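# Move the desk flask flat onto an incubator shelf

## Task

Take the flask that sits on the desk and set it on one of the incubator's shelves. It must rest flat directly on the shelf surface, with the same face up that it had on the desk, and no part of it may stick out beyond the shelf's front edge. Any flasks already inside must stay lying flat on the shelves, not piled on each other, with their original face up. No flask may touch the floor. Neither incubator door may be slammed open or closed. The robot must not topple or finish leaning. The result only counts if it stays in place without the robot holding it.

## Robot and tools

ROBOT. A Hello Robot Stretch 4 with a single arm. It has an omni-wheel base, a lift that slides up a mast, an arm that telescopes forward, a three-joint wrist and a two-finger gripper. It stands about 1.6 m tall, and the base rim lies within 0.23 m of the base origin. Four cameras ride on the robot: head_camera, head_left_camera, head_right_camera (the last two are fisheye) and wrist_camera. Something may occasionally nudge loose objects.

FRAMES. The base frame has its origin on the floor below the base centre, with x forward, y left and z up. hand_pose is reported in this frame. It marks a point between the open fingertips, and the printed value may be slightly off. With all wrist joints at 0, the hand axes line up with the base axes. The odometry frame is the base frame as it was when the scene began. base_odometry comes only from wheel rotation, so wheel slip shows up as travel. Its heading runs from -3.142 to 3.142, with left positive.

execute_actions. The actions argument is a list holding exactly one action, or none. An empty list just returns the state and images. An action holds "base", "joints" or both, plus optional "pace" and "contact_limits". The one exception is {"end_of_arm": "enable_torque"}, which must stand alone. It re-powers wrist or gripper motors that have shut off, and each then holds its current position. The motions within one action begin together but may finish at different times.
- base: an object with exactly one key. Each is a relative move from where the base last reported itself, never a pose. translate_m drives straight in metres, forward positive, range -2 to 2. strafe_m slides sideways in metres, left positive, range -2 to 2. rotate_rad turns in place in radians, counter-clockwise from above positive, range -3.2 to 3.2.
- joints: an object keyed by joint name. Each value is an absolute target, not an offset. lift_m is 0 to 1.2 m. arm_m is 0 to 0.55 m of extension. wrist_yaw_rad is -1.134 to 4.276; 0 points forward, positive turns left, 3.14 is folded back, and above 3.4 the arm may block it. wrist_pitch_rad is -1.117 to 4.259; 0 is level and 1.57 points straight down. wrist_roll_rad is -1.117 to 4.259; at 0 the fingers are level, and positive turns clockwise as seen from behind the gripper. gripper_m is -0.038 to 0.141, the fingertip gap in metres; values below 0 press the fingers together. The done tolerances are ±0.004 for lift, arm and gripper, ±0.02 for yaw and roll, and ±0.05 for pitch. A joint target outside its range gets clipped and the result notes it. Any other bad value, or an unknown key, rejects the whole call and nothing moves.
- pace: "slow", "default", "fast" or "max" (default if omitted). The base tops out at 0.1, 0.3, 0.4 or 0.6 m/s and turns at up to 1, 2, 3 or 4 rad/s. With the lift above 0.2 the base is slowed further, down to 0.3 m/s and 1 rad/s at lift 1.2.
- contact_limits: only {"arm_m": value}, from 0 (gentlest) to 0.75 (firmest), default 0.5. It sets how hard the arm may push before it halts with contact_stop.
- cameras: a list of camera names, or "all". Omitted or null gives every camera, and [] gives none.
A part left out of an action may keep pushing toward its earlier target, and its status will not show this. If one call reports a stop, the later motion calls in the same reply are skipped.

wait {seconds: 0 to 10}: commands nothing new and returns the state and images. zoom_image {camera, region [x0,y0,x1,y1]}: returns a closer crop of that camera's latest full image. The region is in pixels from the top-left corner, at most 504 by 504. Image sizes are head_camera 420x560, head_left and head_right 420x672, and wrist_camera 616x392. finished_scene {scene}: closes the scene permanently and says whether the goal holds. Call it only once everything stays put on its own. The world keeps running between calls, and the robot holds its last command meanwhile.

RESULTS. base_status and joint_status show how each commanded motion ended:
- done: for the base, this only means the wheels turned the full amount.
- off_target: stopped short and may still be pushing.
- contact_stop_at_<key>: halted by contact; that part goes slack, a loaded lift can sink, and slack wheels can roll.
- limit_stop_at_<name>: halted or never started because of a built-in limit. limit_stop_at_tilt means a lean above 6 degrees; lift, arm and wheels go slack and refuse commands until the lean drops. limit_stop_at_own_body means the robot would hit itself; it is likely with the gripper pitched up (below -0.2) and rolled (below -0.4 or above 4). Moving away from the body still works.
- torque_fault: a wrist or gripper motor maxed out and went limp. Send enable_torque.
Slack parts hold again once you command them. on_its_own lists what you did not command; its "held at" gives a joint's target, not its position.
lidar_m: 12 distances in metres from the base origin, one per 30-degree sector. Sector 1 is ahead, and the sectors go counter-clockwise (4 left, 7 behind, 10 right). "-" means nothing seen or closer than 0.25 m. The lidar covers about 0.15 m up to robot height and may miss glass, clear plastic, thin legs and much of what is behind.
wrist_depth_mm: a 7x7 grid of median depths, 100 to 2000 mm, read from the top left. Clear objects are skipped, and the robot's own body is visible.
turned_by_wheels versus turned_by_imu: a gap above about 0.1 rad suggests a collision or slip, and the heading error is roughly their difference.
base_tilt: degrees, with forward and right positive. It carries a fixed bias of up to about 1.5 degrees.
motor_effort: percent of maximum, positive toward higher joint values, with the peak for the last action in brackets. Readings have fixed offsets and noise. An effort at rest outside its usual band hints at a load or a push. For wheel_0, wheel_1 and wheel_2, positive effort turns the base right.

TIPS AND HAZARDS. To unfold at the start, send lift_m 0.4 with wrist_yaw_rad 0 in one action. To grasp, command gripper_m below the object's width; a smaller value squeezes harder and draws the object inward. The gripper reading does not prove a grasp, though a firm squeeze changes the gripper effort. If the fingertips jam on a surface, raise the lift. Avoid turning or driving with over 1 kg held while arm_m exceeds 0.2, especially at fast paces. Avoid sustained pushes or pulls, high lifts combined with strong contact limits, and ramming the gripper into things. Open and close the incubator doors gently, never let a flask drop or reach the floor, and keep the robot upright.

Each tool is called after "Request:" in YAML: its name, and indented under it one key for each argument.

## Session

Request:
execute_actions:
  actions: []

Scene clock: 0.00 s.
base_odometry: x=+0.000 y=+0.000 heading=+0.000 (m, m, rad; odometry frame)
turned_by_wheels: +0.000 (rad since the last result)
turned_by_imu: +0.000 (rad since the last result)
base_tilt: forward=+0.0 right=-0.8 (deg)
lidar_m: 1.30 1.43 2.03 2.94 3.15 1.08 1.08 2.39 1.00 0.97 1.06 1.35
base_status: not commanded
joint_positions: lift_m=+0.229 arm_m=-0.003 wrist_yaw_rad=+3.058 wrist_pitch_rad=+0.012 wrist_roll_rad=-0.013 gripper_m=+0.057
joint_status: not commanded
motor_effort: lift_m=+19 arm_m=+0 wrist_yaw_rad=+0 wrist_pitch_rad=-5 wrist_roll_rad=-1 gripper_m=-3 wheel_0=+0 wheel_1=+0 wheel_2=+0 (%)
hand_pose: x=-0.1119 y=+0.1113 z=+0.4037 quat_wxyz=(+0.042, -0.006, -0.006, +0.999) (m; base frame)
wrist_depth_mm: 110 139 - - - - - / 106 139 - - - - - / 112 139 - - - - - / 135 163 - - - - - / - - - - - - - / 1430 1464 191 1576 195 1618 1618 / 991 917 1078 132 1042 1042 1078
pictures: head_camera, head_left_camera, head_right_camera, wrist_camera
Images, in order (width x height): head_camera 420x560, head_left_camera 420x672, head_right_camera 420x672, wrist_camera 616x392.

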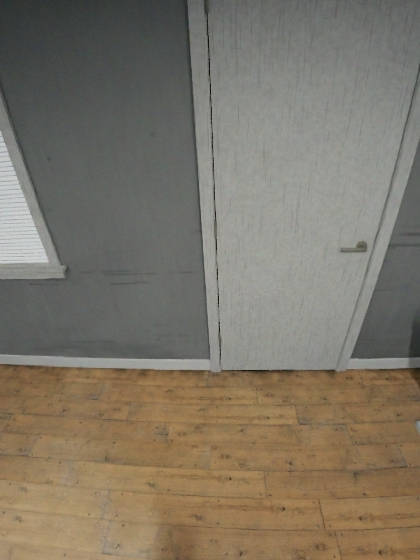

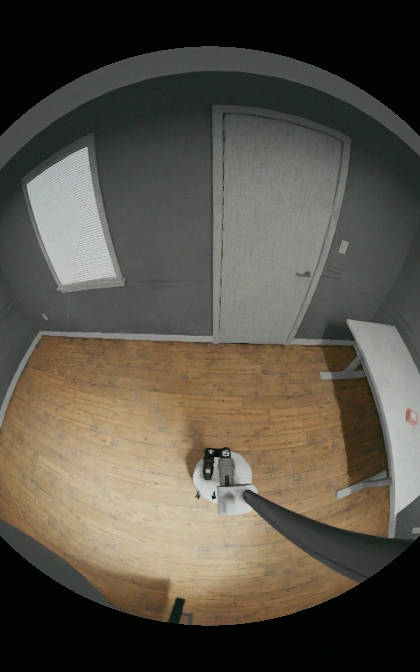

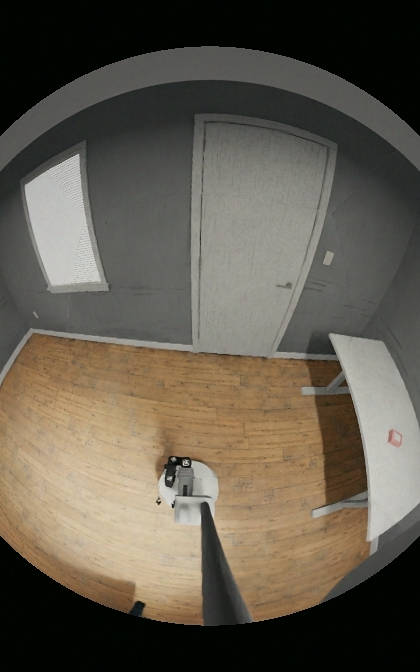

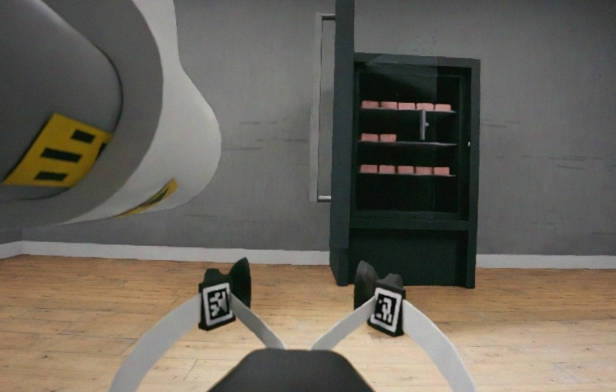

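Request:
execute_actions:
  actions:
    - {"base":{"rotate_rad":3.14},"joints":{"lift_m":0.6,"wrist_yaw_rad":0},"pace":"fast"}

Scene clock: 4.33 s.
base_odometry: x=+0.000 y=+0.000 heading=+3.140 (m, m, rad; odometry frame)
turned_by_wheels: +3.140 (rad since the last result)
turned_by_imu: +3.121 (rad since the last result)
base_tilt: forward=-0.1 right=-0.6 (deg)
lidar_m: 1.08 2.42 0.99 0.98 1.04 1.37 1.33 1.44 2.03 2.95 3.13 1.07
base_status: done
joint_positions: lift_m=+0.600 arm_m=-0.003 wrist_yaw_rad=+0.000 wrist_pitch_rad=+0.012 wrist_roll_rad=-0.013 gripper_m=+0.057
joint_status: all done
motor_effort: lift_m=+21(26) arm_m=+0(0) wrist_yaw_rad=+0(13) wrist_pitch_rad=-5(5) wrist_roll_rad=+0(1) gripper_m=-2(3) wheel_0=-2(11) wheel_1=-2(8) wheel_2=-1(15) (%)
hand_pose: x=+0.4568 y=-0.0873 z=+0.7746 quat_wxyz=(+1.000, -0.006, +0.006, +0.000) (m; base frame)
wrist_depth_mm: - - - - - - - / - - - - - - - / - - - - 917 1808 - / - - - - 878 1756 - / - - - - 878 1756 - / - - 190 - 195 1618 - / 1756 1618 1983 132 891 1618 1808
pictures: head_camera, head_left_camera, head_right_camera, wrist_camera
Images, in order (width x height): head_camera 420x560, head_left_camera 420x672, head_right_camera 420x672, wrist_camera 616x392.

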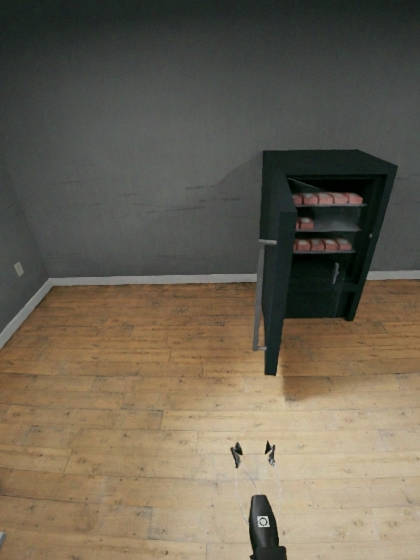

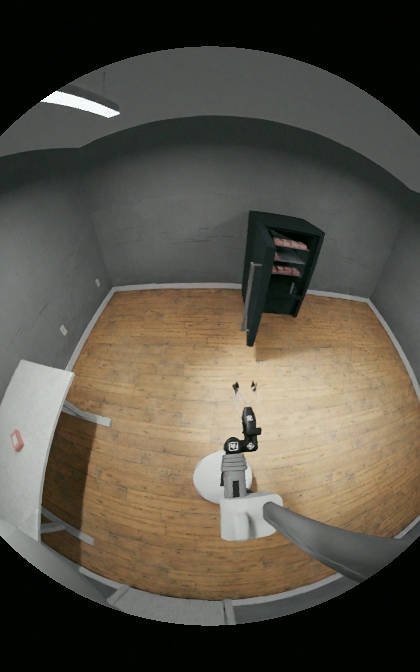

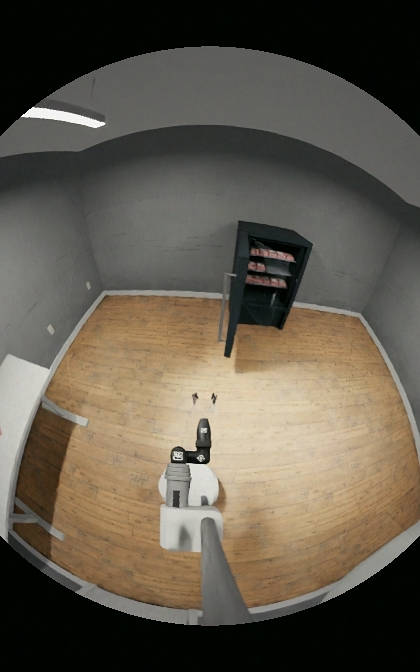

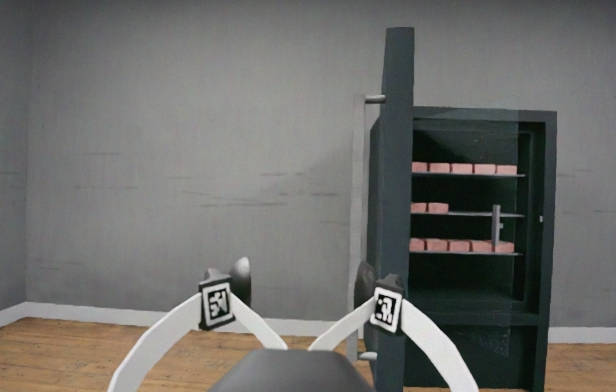

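Request:
execute_actions:
  actions:
    - {"base":{"rotate_rad":1.59},"joints":{"lift_m":0.75,"wrist_pitch_rad":0.3,"gripper_m":0.14},"pace":"fast"}

Scene clock: 13.63 s.
base_odometry: x=+0.000 y=+0.000 heading=-1.554 (m, m, rad; odometry frame)
turned_by_wheels: +1.590 (rad since the last result)
turned_by_imu: +1.580 (rad since the last result)
base_tilt: forward=-0.1 right=-0.7 (deg)
lidar_m: 0.97 1.06 1.34 1.32 1.44 2.02 2.98 3.13 1.09 1.10 2.39 1.00
base_status: done
joint_positions: lift_m=+0.750 arm_m=-0.003 wrist_yaw_rad=+0.000 wrist_pitch_rad=+0.302 wrist_roll_rad=-0.013 gripper_m=+0.140
joint_status: all done
motor_effort: lift_m=+20(24) arm_m=+0(0) wrist_yaw_rad=+0(1) wrist_pitch_rad=-4(2) wrist_roll_rad=-1(0) gripper_m=+0(5) wheel_0=-2(10) wheel_1=-2(9) wheel_2=-2(9) (%)
hand_pose: x=+0.4438 y=-0.0874 z=+0.8423 quat_wxyz=(+0.989, -0.006, +0.150, +0.001) (m; base frame)
wrist_depth_mm: 1537 1537 1499 1430 1464 1430 1397 / 1618 1618 1537 1537 1464 1464 1464 / 1661 1499 1537 1576 1537 1537 1499 / 960 991 891 917 854 854 1576 / 1708 1808 1808 1708 1708 1661 1618 / 1499 210 1537 1661 1205 209 1708 / 1281 1336 1366 137 1366 1366 1397
pictures: head_camera, head_left_camera, head_right_camera, wrist_camera
Images, in order (width x height): head_camera 420x560, head_left_camera 420x672, head_right_camera 420x672, wrist_camera 616x392.

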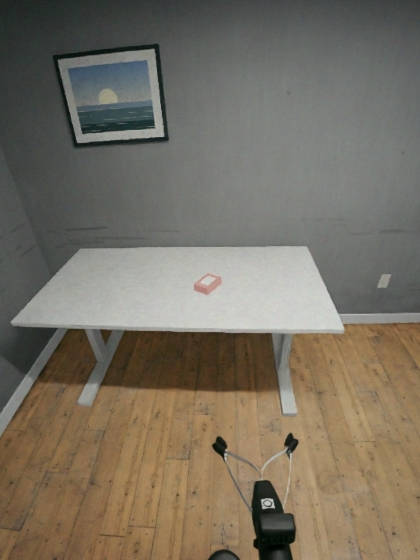

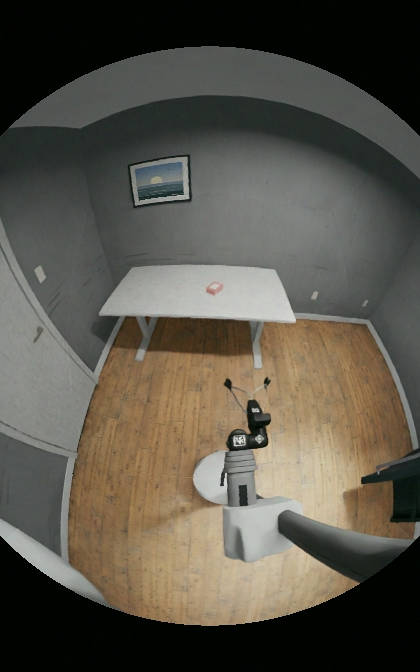

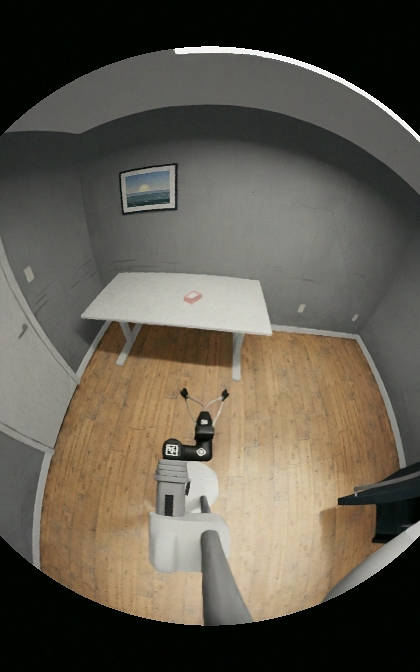

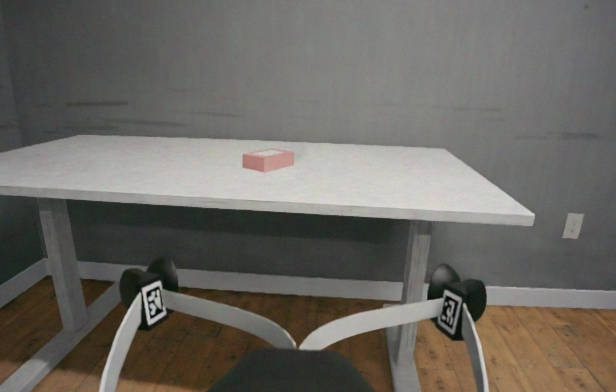

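Request:
zoom_image:
  camera: "head_camera"
  region: [160,250,260,320]

Region (160, 250, 260, 320) of head_camera's 420x560 image, scaled by 5.040, with more detail than that image has; it fills the top 353 rows of this view, and the rest is white.

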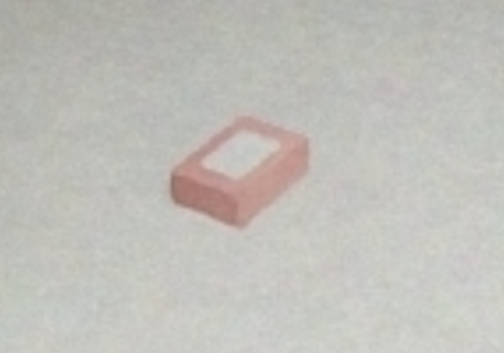

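Request:
execute_actions:
  actions:
    - {"base":{"rotate_rad":-0.66},"pace":"fast"}
  cameras: []

Request:
execute_actions:
  actions:
    - {"base":{"strafe_m":0.853},"joints":{"arm_m":0.2},"pace":"fast"}
  cameras: ["head_camera","wrist_camera","head_left_camera"]

Scene clock: 19.53 s.
base_odometry: x=+0.000 y=+0.000 heading=-2.214 (m, m, rad; odometry frame)
turned_by_wheels: -0.660 (rad since the last result)
turned_by_imu: -0.656 (rad since the last result)
base_tilt: forward=-0.1 right=-0.8 (deg)
lidar_m: 1.03 0.96 1.02 1.38 1.31 1.37 1.80 2.95 3.02 1.90 1.08 2.47
base_status: done
joint_positions: lift_m=+0.750 arm_m=-0.003 wrist_yaw_rad=+0.000 wrist_pitch_rad=+0.302 wrist_roll_rad=-0.013 gripper_m=+0.140
joint_status: not commanded
motor_effort: lift_m=+20(20) arm_m=+0(0) wrist_yaw_rad=+0(1) wrist_pitch_rad=-5(5) wrist_roll_rad=-1(0) gripper_m=+1(0) wheel_0=+0(8) wheel_1=+1(5) wheel_2=+0(7) (%)
hand_pose: x=+0.4437 y=-0.0874 z=+0.8423 quat_wxyz=(+0.989, -0.006, +0.150, +0.001) (m; base frame)
wrist_depth_mm: 1308 1430 1618 1921 - - 1863 / 1366 1464 1661 1921 - - 1983 / 1308 1499 1756 1983 - - 1983 / 820 891 1863 - - - 1983 / 1464 1576 1921 - - - - / 1464 211 1537 1708 1576 210 1708 / 1308 1281 1366 137 1366 1366 1366
pictures: none
No camera images: the call's "cameras" was empty. Leave "cameras" out to get every camera's image.

Scene clock: 22.90 s.
base_odometry: x=+0.683 y=-0.512 heading=-2.214 (m, m, rad; odometry frame)
turned_by_wheels: +0.000 (rad since the last result)
turned_by_imu: -0.001 (rad since the last result)
base_tilt: forward=-0.1 right=-0.7 (deg)
lidar_m: 0.57 0.53 0.54 0.66 0.59 0.64 0.82 1.97 3.51 1.88 1.91 0.80
base_status: done
joint_positions: lift_m=+0.750 arm_m=+0.199 wrist_yaw_rad=+0.000 wrist_pitch_rad=+0.302 wrist_roll_rad=-0.013 gripper_m=+0.140
joint_status: all done
motor_effort: lift_m=+20(20) arm_m=+8(6) wrist_yaw_rad=+3(2) wrist_pitch_rad=-4(4) wrist_roll_rad=-1(0) gripper_m=+0(0) wheel_0=+0(13) wheel_1=+1(14) wheel_2=+0(1) (%)
hand_pose: x=+0.6450 y=-0.0874 z=+0.8423 quat_wxyz=(+0.989, -0.006, +0.150, +0.001) (m; base frame)
wrist_depth_mm: 788 878 991 1118 1308 1618 1983 / 798 904 1025 1182 1397 1708 - / 831 946 1060 1229 1464 1808 - / 768 778 798 820 831 854 - / 525 535 544 554 559 564 609 / 394 210 373 415 379 210 1708 / 324 324 338 137 370 1336 1366
pictures: head_camera, head_left_camera, wrist_camera
Images, in order (width x height): head_camera 420x560, head_left_camera 420x672, wrist_camera 616x392.

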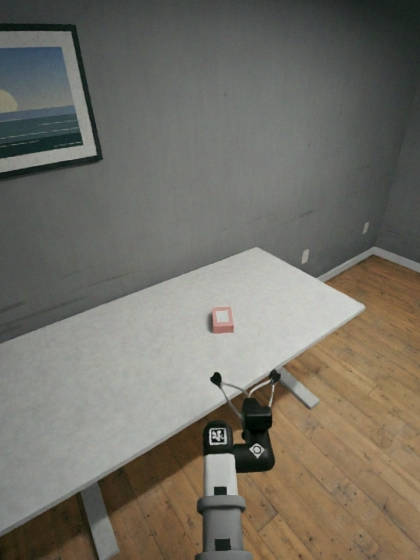

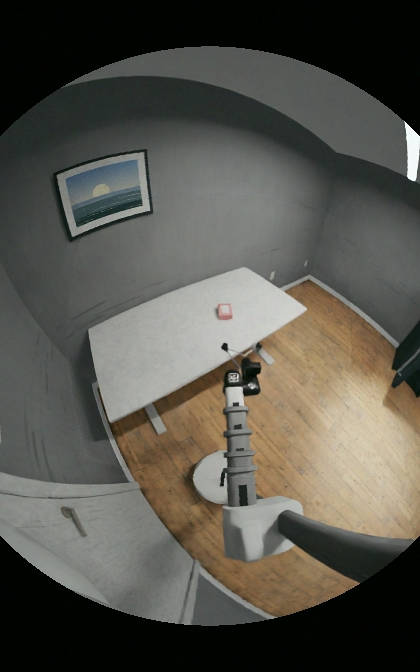

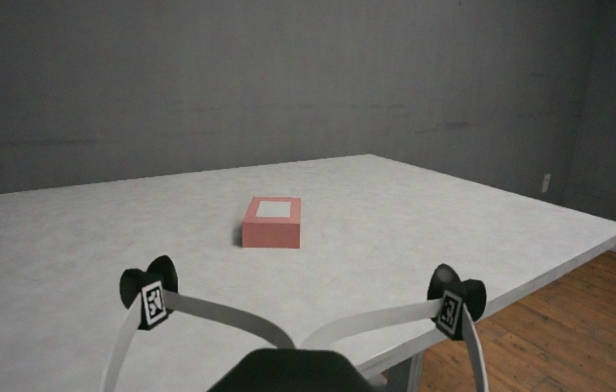

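Request:
execute_actions:
  actions:
    - {"base":{"strafe_m":0.048},"joints":{"arm_m":0.33,"lift_m":0.68},"pace":"fast"}
  cameras: []

Request:
execute_actions:
  actions:
    - {"base":{"translate_m":0.1},"joints":{"lift_m":0.66}}
  cameras: ["head_camera","wrist_camera","head_left_camera"]

Scene clock: 30.60 s.
base_odometry: x=+0.721 y=-0.540 heading=-2.214 (m, m, rad; odometry frame)
turned_by_wheels: +0.000 (rad since the last result)
turned_by_imu: -0.001 (rad since the last result)
base_tilt: forward=+0.1 right=-0.6 (deg)
lidar_m: 0.53 0.49 0.53 0.61 0.54 0.58 0.78 1.92 3.53 1.93 1.97 0.75
base_status: done
joint_positions: lift_m=+0.680 arm_m=+0.329 wrist_yaw_rad=+0.000 wrist_pitch_rad=+0.302 wrist_roll_rad=-0.013 gripper_m=+0.140
joint_status: all done
motor_effort: lift_m=+17(20) arm_m=+8(9) wrist_yaw_rad=+1(1) wrist_pitch_rad=-5(5) wrist_roll_rad=+0(0) gripper_m=-1(1) wheel_0=+0(11) wheel_1=-1(10) wheel_2=+0(1) (%)
hand_pose: x=+0.7750 y=-0.0874 z=+0.7725 quat_wxyz=(+0.989, -0.006, +0.150, +0.001) (m; base frame)
wrist_depth_mm: 683 750 866 976 1160 1397 1708 / 699 788 878 1025 1205 1464 1921 / 723 809 917 1008 1182 1537 - / 539 549 559 442 585 597 609 / 366 375 382 389 392 397 397 / 278 210 262 291 266 210 294 / 227 227 238 137 235 234 243
pictures: none
No camera images: the call's "cameras" was empty. Leave "cameras" out to get every camera's image.

Scene clock: 32.13 s.
base_odometry: x=+0.661 y=-0.620 heading=-2.214 (m, m, rad; odometry frame)
turned_by_wheels: +0.000 (rad since the last result)
turned_by_imu: +0.000 (rad since the last result)
base_tilt: forward=-0.1 right=-0.7 (deg)
lidar_m: 0.44 0.42 0.44 0.69 0.58 0.65 0.86 2.03 3.61 1.92 2.78 0.65
base_status: done
joint_positions: lift_m=+0.660 arm_m=+0.329 wrist_yaw_rad=+0.000 wrist_pitch_rad=+0.302 wrist_roll_rad=-0.013 gripper_m=+0.140
joint_status: all done
motor_effort: lift_m=+17(17) arm_m=+8(8) wrist_yaw_rad=+0(0) wrist_pitch_rad=-5(5) wrist_roll_rad=+0(0) gripper_m=-1(0) wheel_0=+1(8) wheel_1=+3(5) wheel_2=-1(10) (%)
hand_pose: x=+0.7750 y=-0.0874 z=+0.7526 quat_wxyz=(+0.989, -0.006, +0.150, +0.001) (m; base frame)
wrist_depth_mm: 615 683 778 878 1025 1255 1537 / 634 707 809 917 1098 1308 1661 / 654 723 820 917 1042 1366 1863 / 473 488 496 368 512 525 539 / 322 329 334 304 345 349 349 / 244 211 231 256 235 209 259 / 199 200 211 137 206 206 209
pictures: head_camera, head_left_camera, wrist_camera
Images, in order (width x height): head_camera 420x560, head_left_camera 420x672, wrist_camera 616x392.

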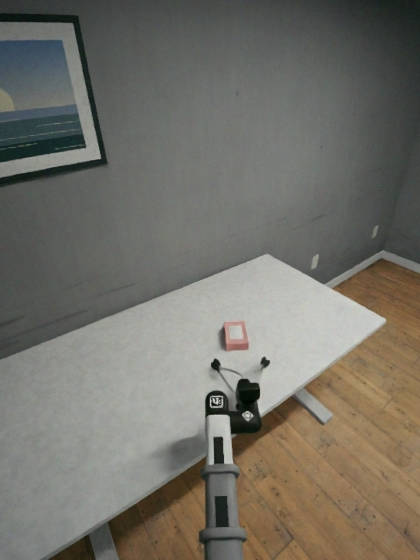

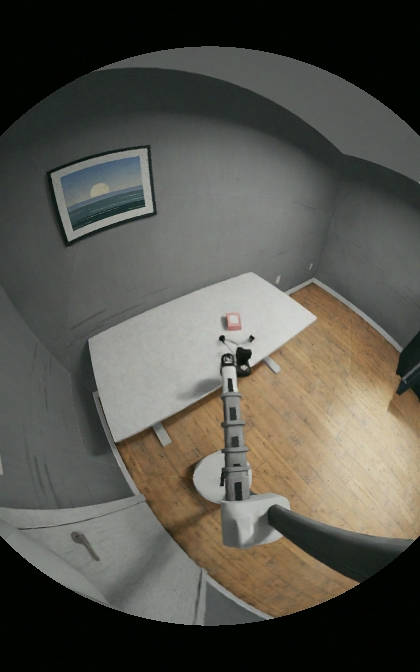

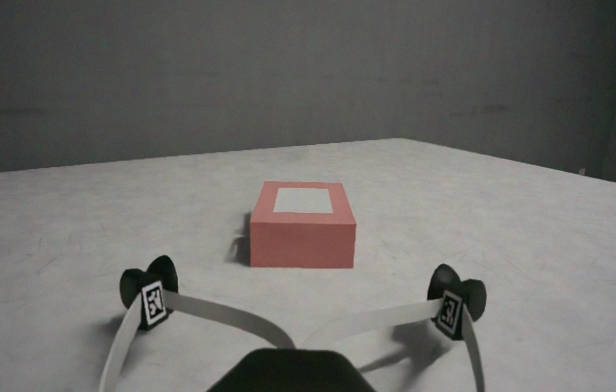

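Request:
execute_actions:
  actions:
    - {"joints":{"lift_m":0.654,"arm_m":0.455}}
  cameras: ["head_camera","wrist_camera"]

Scene clock: 35.53 s.
base_odometry: x=+0.661 y=-0.620 heading=-2.214 (m, m, rad; odometry frame)
turned_by_wheels: +0.000 (rad since the last result)
turned_by_imu: +0.000 (rad since the last result)
base_tilt: forward=+0.0 right=-0.7 (deg)
lidar_m: 0.45 0.41 0.43 0.70 0.58 0.66 0.86 2.02 3.62 1.92 2.78 0.64
base_status: not commanded
joint_positions: lift_m=+0.654 arm_m=+0.454 wrist_yaw_rad=+0.000 wrist_pitch_rad=+0.302 wrist_roll_rad=-0.013 gripper_m=+0.140
joint_status: all done
motor_effort: lift_m=+17(17) arm_m=+8(6) wrist_yaw_rad=+1(1) wrist_pitch_rad=-5(5) wrist_roll_rad=-1(1) gripper_m=+0(1) wheel_0=+1(1) wheel_1=+3(3) wheel_2=-1(1) (%)
hand_pose: x=+0.8999 y=-0.0874 z=+0.7466 quat_wxyz=(+0.989, -0.006, +0.150, +0.001) (m; base frame)
wrist_depth_mm: 535 591 676 768 891 1098 1336 / 554 615 699 798 931 1160 1430 / 580 640 715 809 931 1205 1576 / 455 466 477 480 496 508 517 / 309 315 300 236 330 336 336 / 235 211 185 180 187 209 249 / 191 192 186 137 190 197 201
pictures: head_camera, wrist_camera
Images, in order (width x height): head_camera 420x560, wrist_camera 616x392.

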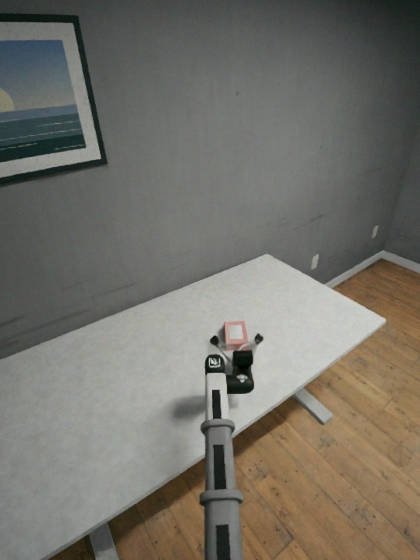

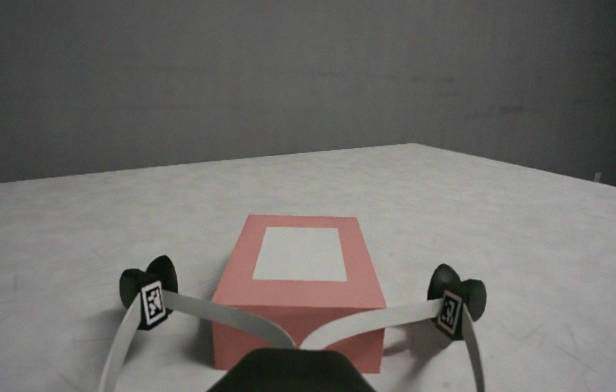

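Request:
execute_actions:
  actions:
    - {"joints":{"gripper_m":0.03}}
  cameras: ["wrist_camera"]

Request:
execute_actions:
  actions:
    - {"joints":{"lift_m":0.69}}
  cameras: ["head_camera","wrist_camera"]

Scene clock: 39.03 s.
base_odometry: x=+0.661 y=-0.620 heading=-2.214 (m, m, rad; odometry frame)
turned_by_wheels: +0.000 (rad since the last result)
turned_by_imu: +0.000 (rad since the last result)
base_tilt: forward=-0.1 right=-0.6 (deg)
lidar_m: 0.44 0.41 0.43 0.71 0.58 0.65 0.86 2.02 3.61 1.92 2.78 0.65
base_status: not commanded
joint_positions: lift_m=+0.654 arm_m=+0.454 wrist_yaw_rad=+0.000 wrist_pitch_rad=+0.303 wrist_roll_rad=-0.013 gripper_m=+0.031
joint_status: all done
motor_effort: lift_m=+17(17) arm_m=+8(8) wrist_yaw_rad=+0(0) wrist_pitch_rad=-6(6) wrist_roll_rad=-1(0) gripper_m=-26(26) wheel_0=+1(1) wheel_1=+3(3) wheel_2=-1(1) (%)
hand_pose: x=+0.8999 y=-0.0874 z=+0.7464 quat_wxyz=(+0.989, -0.006, +0.151, +0.001) (m; base frame)
wrist_depth_mm: 539 597 676 768 891 1078 1336 / 549 615 699 809 931 1160 1464 / 574 640 715 809 931 1182 1576 / 455 462 469 480 492 504 508 / 309 314 298 228 309 334 332 / 233 217 177 169 180 248 248 / 193 189 185 167 175 189 201
pictures: wrist_camera
Images, in order (width x height): wrist_camera 616x392.

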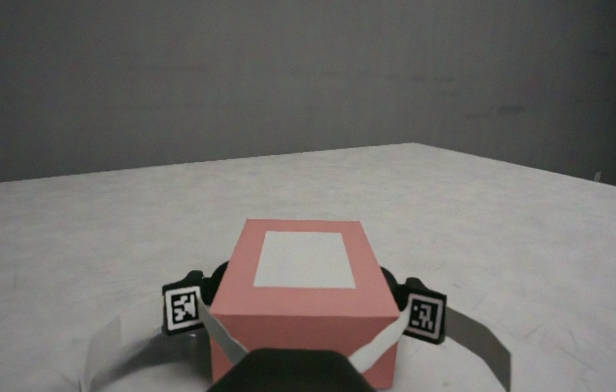

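Scene clock: 40.00 s.
base_odometry: x=+0.661 y=-0.620 heading=-2.214 (m, m, rad; odometry frame)
turned_by_wheels: +0.000 (rad since the last result)
turned_by_imu: +0.000 (rad since the last result)
base_tilt: forward=-0.2 right=-0.7 (deg)
lidar_m: 0.45 0.41 0.43 0.70 0.57 0.65 0.88 1.99 3.62 1.92 2.78 0.66
base_status: not commanded
joint_positions: lift_m=+0.690 arm_m=+0.454 wrist_yaw_rad=+0.000 wrist_pitch_rad=+0.303 wrist_roll_rad=-0.013 gripper_m=+0.031
joint_status: all done
motor_effort: lift_m=+22(22) arm_m=+8(8) wrist_yaw_rad=+0(2) wrist_pitch_rad=-7(7) wrist_roll_rad=-1(0) gripper_m=-25(27) wheel_0=+1(1) wheel_1=+3(3) wheel_2=-1(1) (%)
hand_pose: x=+0.8998 y=-0.0874 z=+0.7820 quat_wxyz=(+0.989, -0.006, +0.151, +0.001) (m; base frame)
wrist_depth_mm: 535 597 676 768 904 1098 1336 / 549 615 699 798 946 1138 1464 / 564 640 732 842 976 1255 1537 / 569 574 591 609 615 634 640 / 387 394 375 229 389 415 418 / 291 273 178 169 180 309 310 / 242 236 230 167 175 236 256
pictures: head_camera, wrist_camera
Images, in order (width x height): head_camera 420x560, wrist_camera 616x392.

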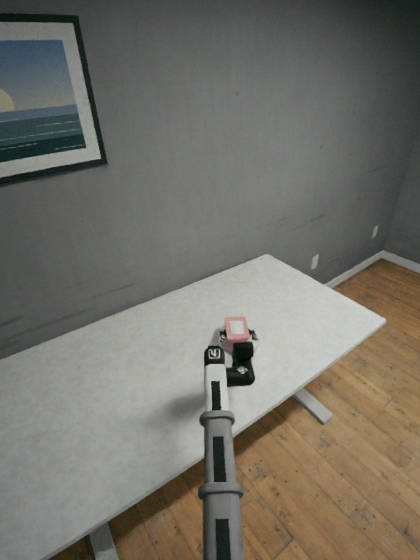

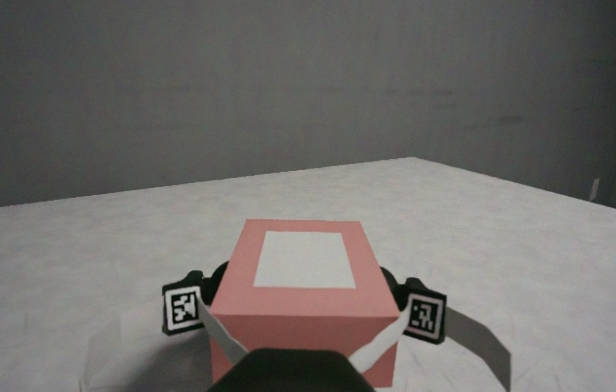

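Request:
execute_actions:
  actions:
    - {"base":{"rotate_rad":-1.842},"joints":{"arm_m":0.0}}
  cameras: []

Request:
execute_actions:
  actions:
    - {"base":{"translate_m":1.98},"pace":"fast"}
  cameras: []

Request:
execute_actions:
  actions:
    - {"base":{"rotate_rad":1.0}}

Scene clock: 45.20 s.
base_odometry: x=+0.661 y=-0.620 heading=+2.228 (m, m, rad; odometry frame)
turned_by_wheels: -1.841 (rad since the last result)
turned_by_imu: -1.831 (rad since the last result)
base_tilt: forward=-0.1 right=-0.6 (deg)
lidar_m: 3.75 1.92 0.90 0.50 0.43 0.41 0.49 0.59 0.58 0.69 1.20 3.54
base_status: done
joint_positions: lift_m=+0.690 arm_m=+0.001 wrist_yaw_rad=+0.000 wrist_pitch_rad=+0.303 wrist_roll_rad=-0.013 gripper_m=+0.031
joint_status: all done
motor_effort: lift_m=+21(22) arm_m=-8(11) wrist_yaw_rad=+4(0) wrist_pitch_rad=-7(7) wrist_roll_rad=+0(0) gripper_m=-27(27) wheel_0=+3(9) wheel_1=+2(10) wheel_2=+2(9) (%)
hand_pose: x=+0.4477 y=-0.0875 z=+0.7820 quat_wxyz=(+0.989, -0.006, +0.151, +0.001) (m; base frame)
wrist_depth_mm: 1537 - - - - - - / 1921 - - - - - - / - - - - - - - / - - - - - - - / 1983 - 1983 228 - - - / 1499 1397 178 169 180 1576 1618 / 1229 1205 1182 167 175 1205 1308
pictures: none
No camera images: the call's "cameras" was empty. Leave "cameras" out to get every camera's image.

Scene clock: 51.50 s.
base_odometry: x=-0.549 y=+0.947 heading=+2.228 (m, m, rad; odometry frame)
turned_by_wheels: +0.000 (rad since the last result)
turned_by_imu: -0.007 (rad since the last result)
base_tilt: forward=-0.1 right=-0.7 (deg)
lidar_m: 2.19 1.18 0.80 0.80 0.85 1.89 2.15 1.94 1.92 2.17 2.04 2.03
base_status: done
joint_positions: lift_m=+0.690 arm_m=+0.001 wrist_yaw_rad=+0.000 wrist_pitch_rad=+0.303 wrist_roll_rad=-0.013 gripper_m=+0.031
joint_status: not commanded
motor_effort: lift_m=+21(21) arm_m=-8(8) wrist_yaw_rad=+1(1) wrist_pitch_rad=-7(7) wrist_roll_rad=+0(0) gripper_m=-26(27) wheel_0=+2(9) wheel_1=+1(3) wheel_2=+0(16) (%)
hand_pose: x=+0.4476 y=-0.0874 z=+0.7820 quat_wxyz=(+0.989, -0.006, +0.151, +0.001) (m; base frame)
wrist_depth_mm: 1397 1661 1983 - 1921 1618 1430 / 1430 1708 - - 1983 1661 1464 / 1464 1756 - - 1983 1708 1537 / 1499 1756 - - - 1756 1537 / 1576 1808 1921 229 - 1808 1618 / 1499 1397 177 169 180 1618 1537 / 1229 1229 1182 167 175 1205 1308
pictures: none
No camera images: the call's "cameras" was empty. Leave "cameras" out to get every camera's image.

Scene clock: 53.20 s.
base_odometry: x=-0.549 y=+0.947 heading=-3.055 (m, m, rad; odometry frame)
turned_by_wheels: +0.999 (rad since the last result)
turned_by_imu: +0.993 (rad since the last result)
base_tilt: forward=-0.1 right=-0.7 (deg)
lidar_m: 1.18 0.79 0.77 1.89 2.11 1.98 1.94 2.09 2.06 2.03 2.23 1.82
base_status: done
joint_positions: lift_m=+0.690 arm_m=+0.001 wrist_yaw_rad=+0.000 wrist_pitch_rad=+0.303 wrist_roll_rad=-0.013 gripper_m=+0.031
joint_status: not commanded
motor_effort: lift_m=+21(21) arm_m=-8(8) wrist_yaw_rad=+0(0) wrist_pitch_rad=-7(8) wrist_roll_rad=-1(0) gripper_m=-28(26) wheel_0=-3(7) wheel_1=-3(2) wheel_2=-1(10) (%)
hand_pose: x=+0.4476 y=-0.0874 z=+0.7820 quat_wxyz=(+0.989, -0.006, +0.151, +0.001) (m; base frame)
wrist_depth_mm: 768 976 1281 1336 1397 1366 1366 / 768 991 1397 1397 1464 1430 1397 / 788 1025 1255 1464 1537 1499 1464 / 788 1078 1366 1464 1576 1576 1499 / 820 1078 1160 229 1661 1618 1576 / 831 946 177 169 180 1576 1618 / 1138 1229 1205 167 175 1229 1308
pictures: head_camera, head_left_camera, head_right_camera, wrist_camera
Images, in order (width x height): head_camera 420x560, head_left_camera 420x672, head_right_camera 420x672, wrist_camera 616x392.

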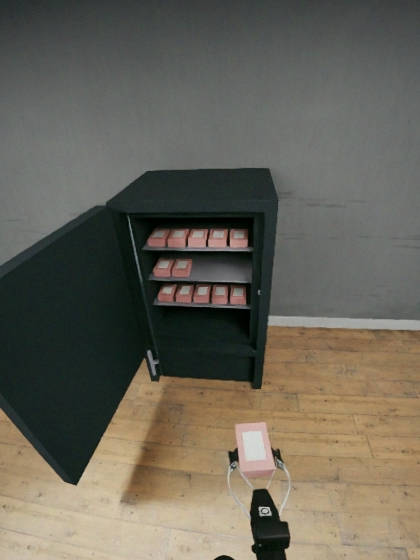

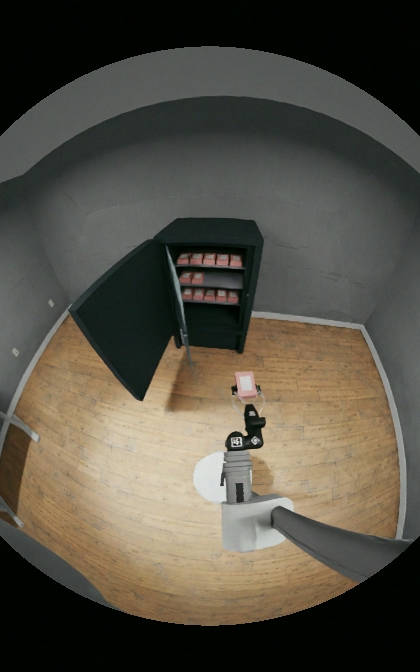

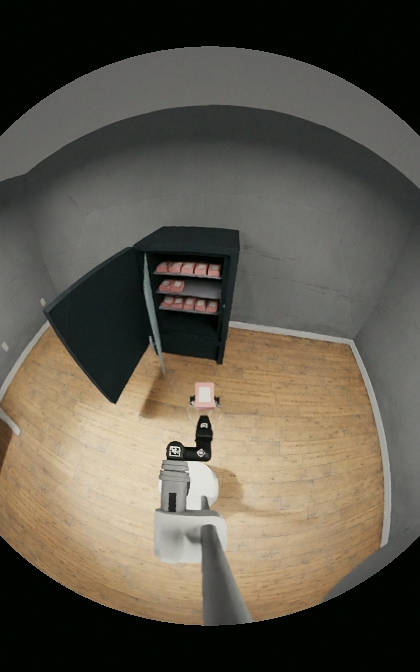

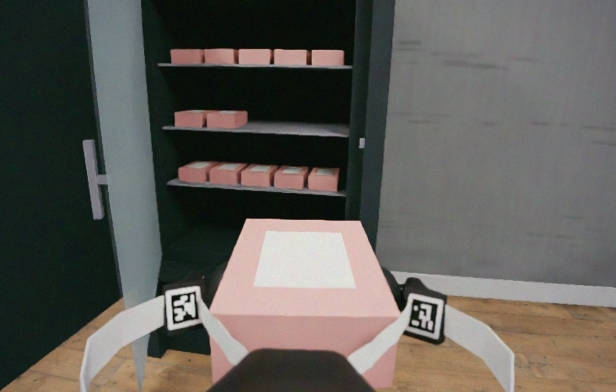

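Request:
execute_actions:
  actions:
    - {"base":{"translate_m":0.44},"joints":{"lift_m":0.71,"arm_m":0.2},"pace":"fast"}

Scene clock: 57.93 s.
base_odometry: x=-0.987 y=+0.909 heading=-3.055 (m, m, rad; odometry frame)
turned_by_wheels: +0.000 (rad since the last result)
turned_by_imu: -0.002 (rad since the last result)
base_tilt: forward=-0.1 right=-0.6 (deg)
lidar_m: 0.70 0.40 0.58 0.58 2.00 2.42 2.38 2.62 2.13 2.09 1.71 0.76
base_status: done
joint_positions: lift_m=+0.710 arm_m=+0.199 wrist_yaw_rad=+0.000 wrist_pitch_rad=+0.303 wrist_roll_rad=-0.013 gripper_m=+0.031
joint_status: all done
motor_effort: lift_m=+21(23) arm_m=+8(10) wrist_yaw_rad=-1(0) wrist_pitch_rad=-7(7) wrist_roll_rad=+0(0) gripper_m=-26(26) wheel_0=+0(7) wheel_1=+1(7) wheel_2=+2(13) (%)
hand_pose: x=+0.6449 y=-0.0874 z=+0.8020 quat_wxyz=(+0.989, -0.006, +0.151, +0.001) (m; base frame)
wrist_depth_mm: 436 424 415 404 394 307 272 / 554 741 820 798 496 303 798 / 564 768 842 820 615 300 854 / 500 480 530 539 459 314 904 / 580 634 609 228 392 327 946 / 544 517 177 169 180 338 976 / 615 715 691 167 175 359 1025
pictures: head_camera, head_left_camera, head_right_camera, wrist_camera
Images, in order (width x height): head_camera 420x560, head_left_camera 420x672, head_right_camera 420x672, wrist_camera 616x392.

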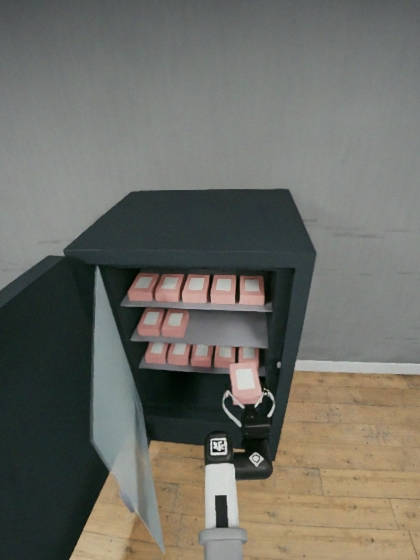

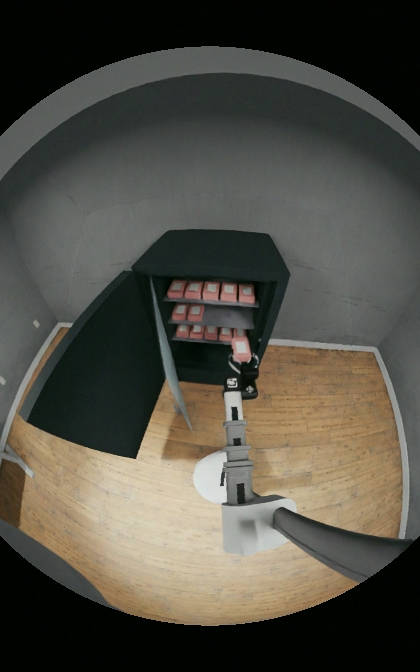

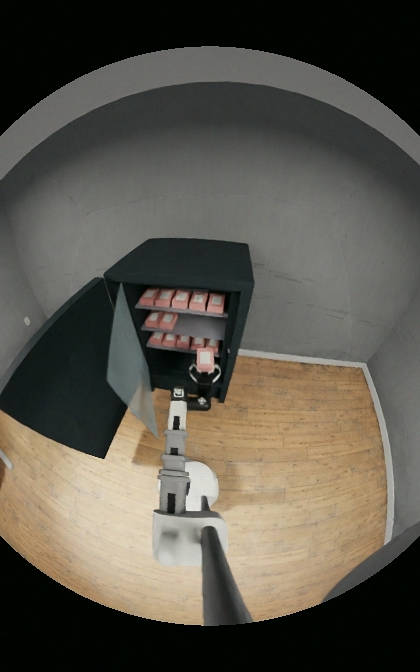

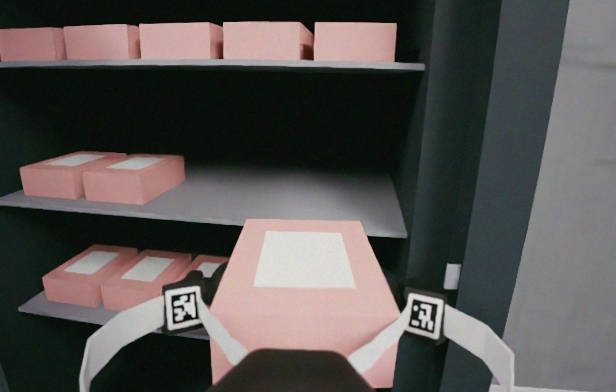

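Request:
execute_actions:
  actions:
    - {"base":{"strafe_m":0.045},"joints":{"lift_m":0.717}}
  cameras: []

Request:
execute_actions:
  actions:
    - {"joints":{"arm_m":0.51},"contact_limits":{"arm_m":0.2}}
  cameras: ["head_camera","wrist_camera"]

Scene clock: 61.83 s.
base_odometry: x=-0.984 y=+0.864 heading=-3.055 (m, m, rad; odometry frame)
turned_by_wheels: +0.000 (rad since the last result)
turned_by_imu: +0.000 (rad since the last result)
base_tilt: forward=-0.2 right=-0.7 (deg)
lidar_m: 0.73 0.38 0.53 0.53 1.96 2.40 2.38 2.60 2.17 2.14 1.72 0.77
base_status: done
joint_positions: lift_m=+0.717 arm_m=+0.199 wrist_yaw_rad=+0.000 wrist_pitch_rad=+0.303 wrist_roll_rad=-0.013 gripper_m=+0.031
joint_status: all done
motor_effort: lift_m=+22(20) arm_m=+8(8) wrist_yaw_rad=+0(0) wrist_pitch_rad=-7(7) wrist_roll_rad=+0(0) gripper_m=-26(25) wheel_0=-3(9) wheel_1=+1(8) wheel_2=+0(2) (%)
hand_pose: x=+0.6449 y=-0.0874 z=+0.8090 quat_wxyz=(+0.989, -0.006, +0.151, +0.001) (m; base frame)
wrist_depth_mm: 477 517 768 741 640 325 285 / 488 640 820 798 661 340 285 / 525 691 854 831 798 353 297 / 496 492 530 564 569 368 309 / 539 654 627 229 445 379 325 / 530 530 177 169 180 345 960 / 554 715 707 167 175 355 1025
pictures: none
No camera images: the call's "cameras" was empty. Leave "cameras" out to get every camera's image.

Scene clock: 63.87 s.
base_odometry: x=-0.984 y=+0.864 heading=-3.055 (m, m, rad; odometry frame)
turned_by_wheels: +0.000 (rad since the last result)
turned_by_imu: +0.000 (rad since the last result)
base_tilt: forward=-0.1 right=-0.5 (deg)
lidar_m: 0.76 0.39 0.53 0.53 1.95 2.40 2.38 2.59 2.17 2.14 1.73 0.78
base_status: not commanded
joint_positions: lift_m=+0.717 arm_m=+0.509 wrist_yaw_rad=+0.000 wrist_pitch_rad=+0.303 wrist_roll_rad=-0.013 gripper_m=+0.031
joint_status: all done
motor_effort: lift_m=+22(22) arm_m=+8(7) wrist_yaw_rad=+0(1) wrist_pitch_rad=-6(7) wrist_roll_rad=-1(0) gripper_m=-28(27) wheel_0=-2(2) wheel_1=+1(1) wheel_2=+0(0) (%)
contact_limits: arm_m 0.2
hand_pose: x=+0.9549 y=-0.0874 z=+0.8090 quat_wxyz=(+0.989, -0.006, +0.151, +0.001) (m; base frame)
wrist_depth_mm: 121 - 113 110 107 105 - / 455 525 512 492 480 399 268 / 473 549 535 517 500 436 274 / 466 539 549 530 517 424 270 / 272 364 347 228 359 362 271 / 230 253 177 169 180 289 265 / 217 220 215 167 175 220 234
pictures: head_camera, wrist_camera
Images, in order (width x height): head_camera 420x560, wrist_camera 616x392.

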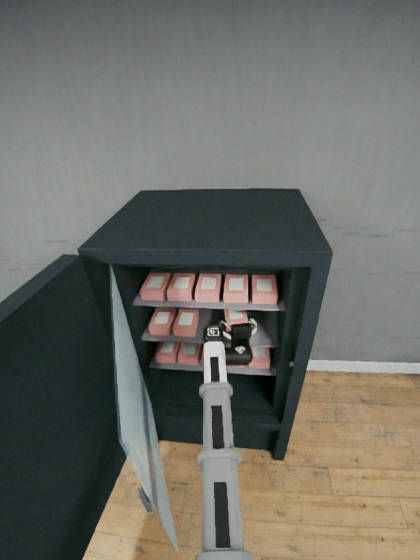

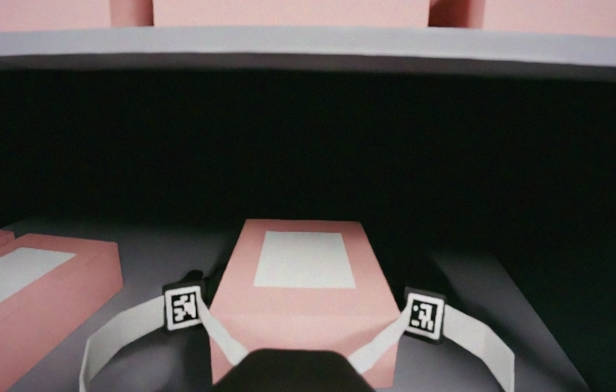

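Request:
execute_actions:
  actions:
    - {"joints":{"lift_m":0.694},"pace":"slow"}
  cameras: []

Request:
execute_actions:
  actions:
    - {"joints":{"gripper_m":0.105}}
  cameras: ["wrist_camera"]

Request:
execute_actions:
  actions:
    - {"joints":{"arm_m":0.28},"pace":"fast"}
  cameras: ["head_camera","wrist_camera"]

Scene clock: 67.13 s.
base_odometry: x=-0.984 y=+0.864 heading=-3.055 (m, m, rad; odometry frame)
turned_by_wheels: +0.000 (rad since the last result)
turned_by_imu: +0.000 (rad since the last result)
base_tilt: forward=-0.1 right=-0.7 (deg)
lidar_m: 0.77 0.37 0.53 0.52 1.96 2.40 2.38 2.59 2.18 2.15 1.75 0.77
base_status: not commanded
joint_positions: lift_m=+0.694 arm_m=+0.509 wrist_yaw_rad=+0.000 wrist_pitch_rad=+0.303 wrist_roll_rad=-0.013 gripper_m=+0.031
joint_status: all done
motor_effort: lift_m=+17(20) arm_m=+8(8) wrist_yaw_rad=+0(1) wrist_pitch_rad=-7(7) wrist_roll_rad=+0(0) gripper_m=-27(27) wheel_0=-2(2) wheel_1=+1(1) wheel_2=+0(0) (%)
hand_pose: x=+0.9549 y=-0.0874 z=+0.7864 quat_wxyz=(+0.989, -0.006, +0.151, +0.001) (m; base frame)
wrist_depth_mm: 248 254 222 215 206 206 210 / 473 525 512 496 480 449 286 / 473 549 535 517 500 436 274 / 442 466 477 484 492 415 270 / 237 298 301 229 310 332 271 / 220 218 177 169 179 249 248 / 193 190 185 167 175 190 200
pictures: none
No camera images: the call's "cameras" was empty. Leave "cameras" out to get every camera's image.

Scene clock: 68.73 s.
base_odometry: x=-0.984 y=+0.864 heading=-3.055 (m, m, rad; odometry frame)
turned_by_wheels: +0.000 (rad since the last result)
turned_by_imu: +0.000 (rad since the last result)
base_tilt: forward=-0.1 right=-0.6 (deg)
lidar_m: 0.77 0.37 0.53 0.54 1.96 2.41 2.37 2.61 2.16 2.14 1.74 0.76
base_status: not commanded
joint_positions: lift_m=+0.694 arm_m=+0.509 wrist_yaw_rad=+0.000 wrist_pitch_rad=+0.303 wrist_roll_rad=-0.013 gripper_m=+0.105
joint_status: all done
motor_effort: lift_m=+17(17) arm_m=+8(8) wrist_yaw_rad=+0(0) wrist_pitch_rad=-6(7) wrist_roll_rad=+0(0) gripper_m=-1(27) wheel_0=-2(3) wheel_1=+0(1) wheel_2=+0(0) (%)
hand_pose: x=+0.9549 y=-0.0874 z=+0.7864 quat_wxyz=(+0.989, -0.006, +0.151, +0.001) (m; base frame)
wrist_depth_mm: 246 251 220 212 204 204 208 / 473 525 508 492 477 445 286 / 473 549 530 512 500 436 276 / 439 466 473 484 496 418 271 / 239 298 300 236 330 332 271 / 220 227 189 183 188 249 250 / 191 190 187 132 190 198 202
pictures: wrist_camera
Images, in order (width x height): wrist_camera 616x392.

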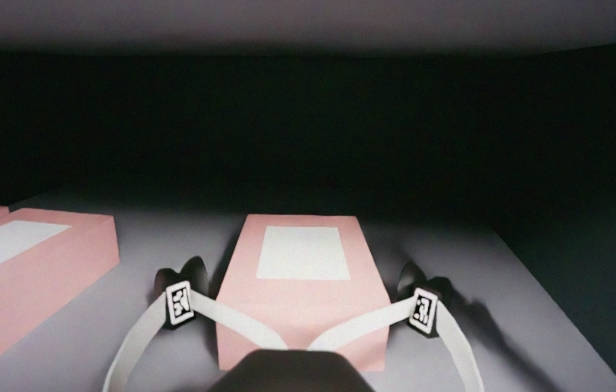

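Scene clock: 70.27 s.
base_odometry: x=-0.984 y=+0.864 heading=-3.055 (m, m, rad; odometry frame)
turned_by_wheels: +0.000 (rad since the last result)
turned_by_imu: +0.000 (rad since the last result)
base_tilt: forward=-0.1 right=-0.7 (deg)
lidar_m: 0.76 0.38 0.54 0.54 1.97 2.40 2.37 2.60 2.18 2.15 1.72 0.77
base_status: not commanded
joint_positions: lift_m=+0.694 arm_m=+0.281 wrist_yaw_rad=+0.000 wrist_pitch_rad=+0.302 wrist_roll_rad=-0.013 gripper_m=+0.105
joint_status: all done
motor_effort: lift_m=+17(17) arm_m=-8(8) wrist_yaw_rad=+1(1) wrist_pitch_rad=-5(6) wrist_roll_rad=+0(0) gripper_m=-1(1) wheel_0=-2(2) wheel_1=+1(1) wheel_2=+0(0) (%)
hand_pose: x=+0.7277 y=-0.0875 z=+0.7865 quat_wxyz=(+0.989, -0.006, +0.151, +0.001) (m; base frame)
wrist_depth_mm: 353 342 332 320 310 303 247 / 512 683 732 723 691 349 255 / 500 668 768 741 715 342 265 / 407 399 473 404 500 332 276 / 521 627 634 634 382 324 279 / 469 455 213 473 193 312 266 / 504 439 433 133 413 322 277
pictures: head_camera, wrist_camera
Images, in order (width x height): head_camera 420x560, wrist_camera 616x392.

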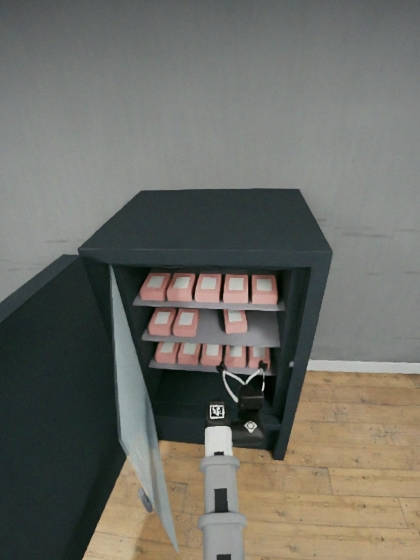

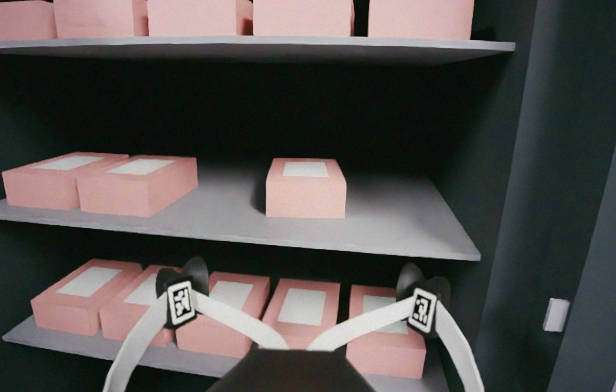

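Request:
finished_scene:
  scene: 1

The scene is finished: the task was done.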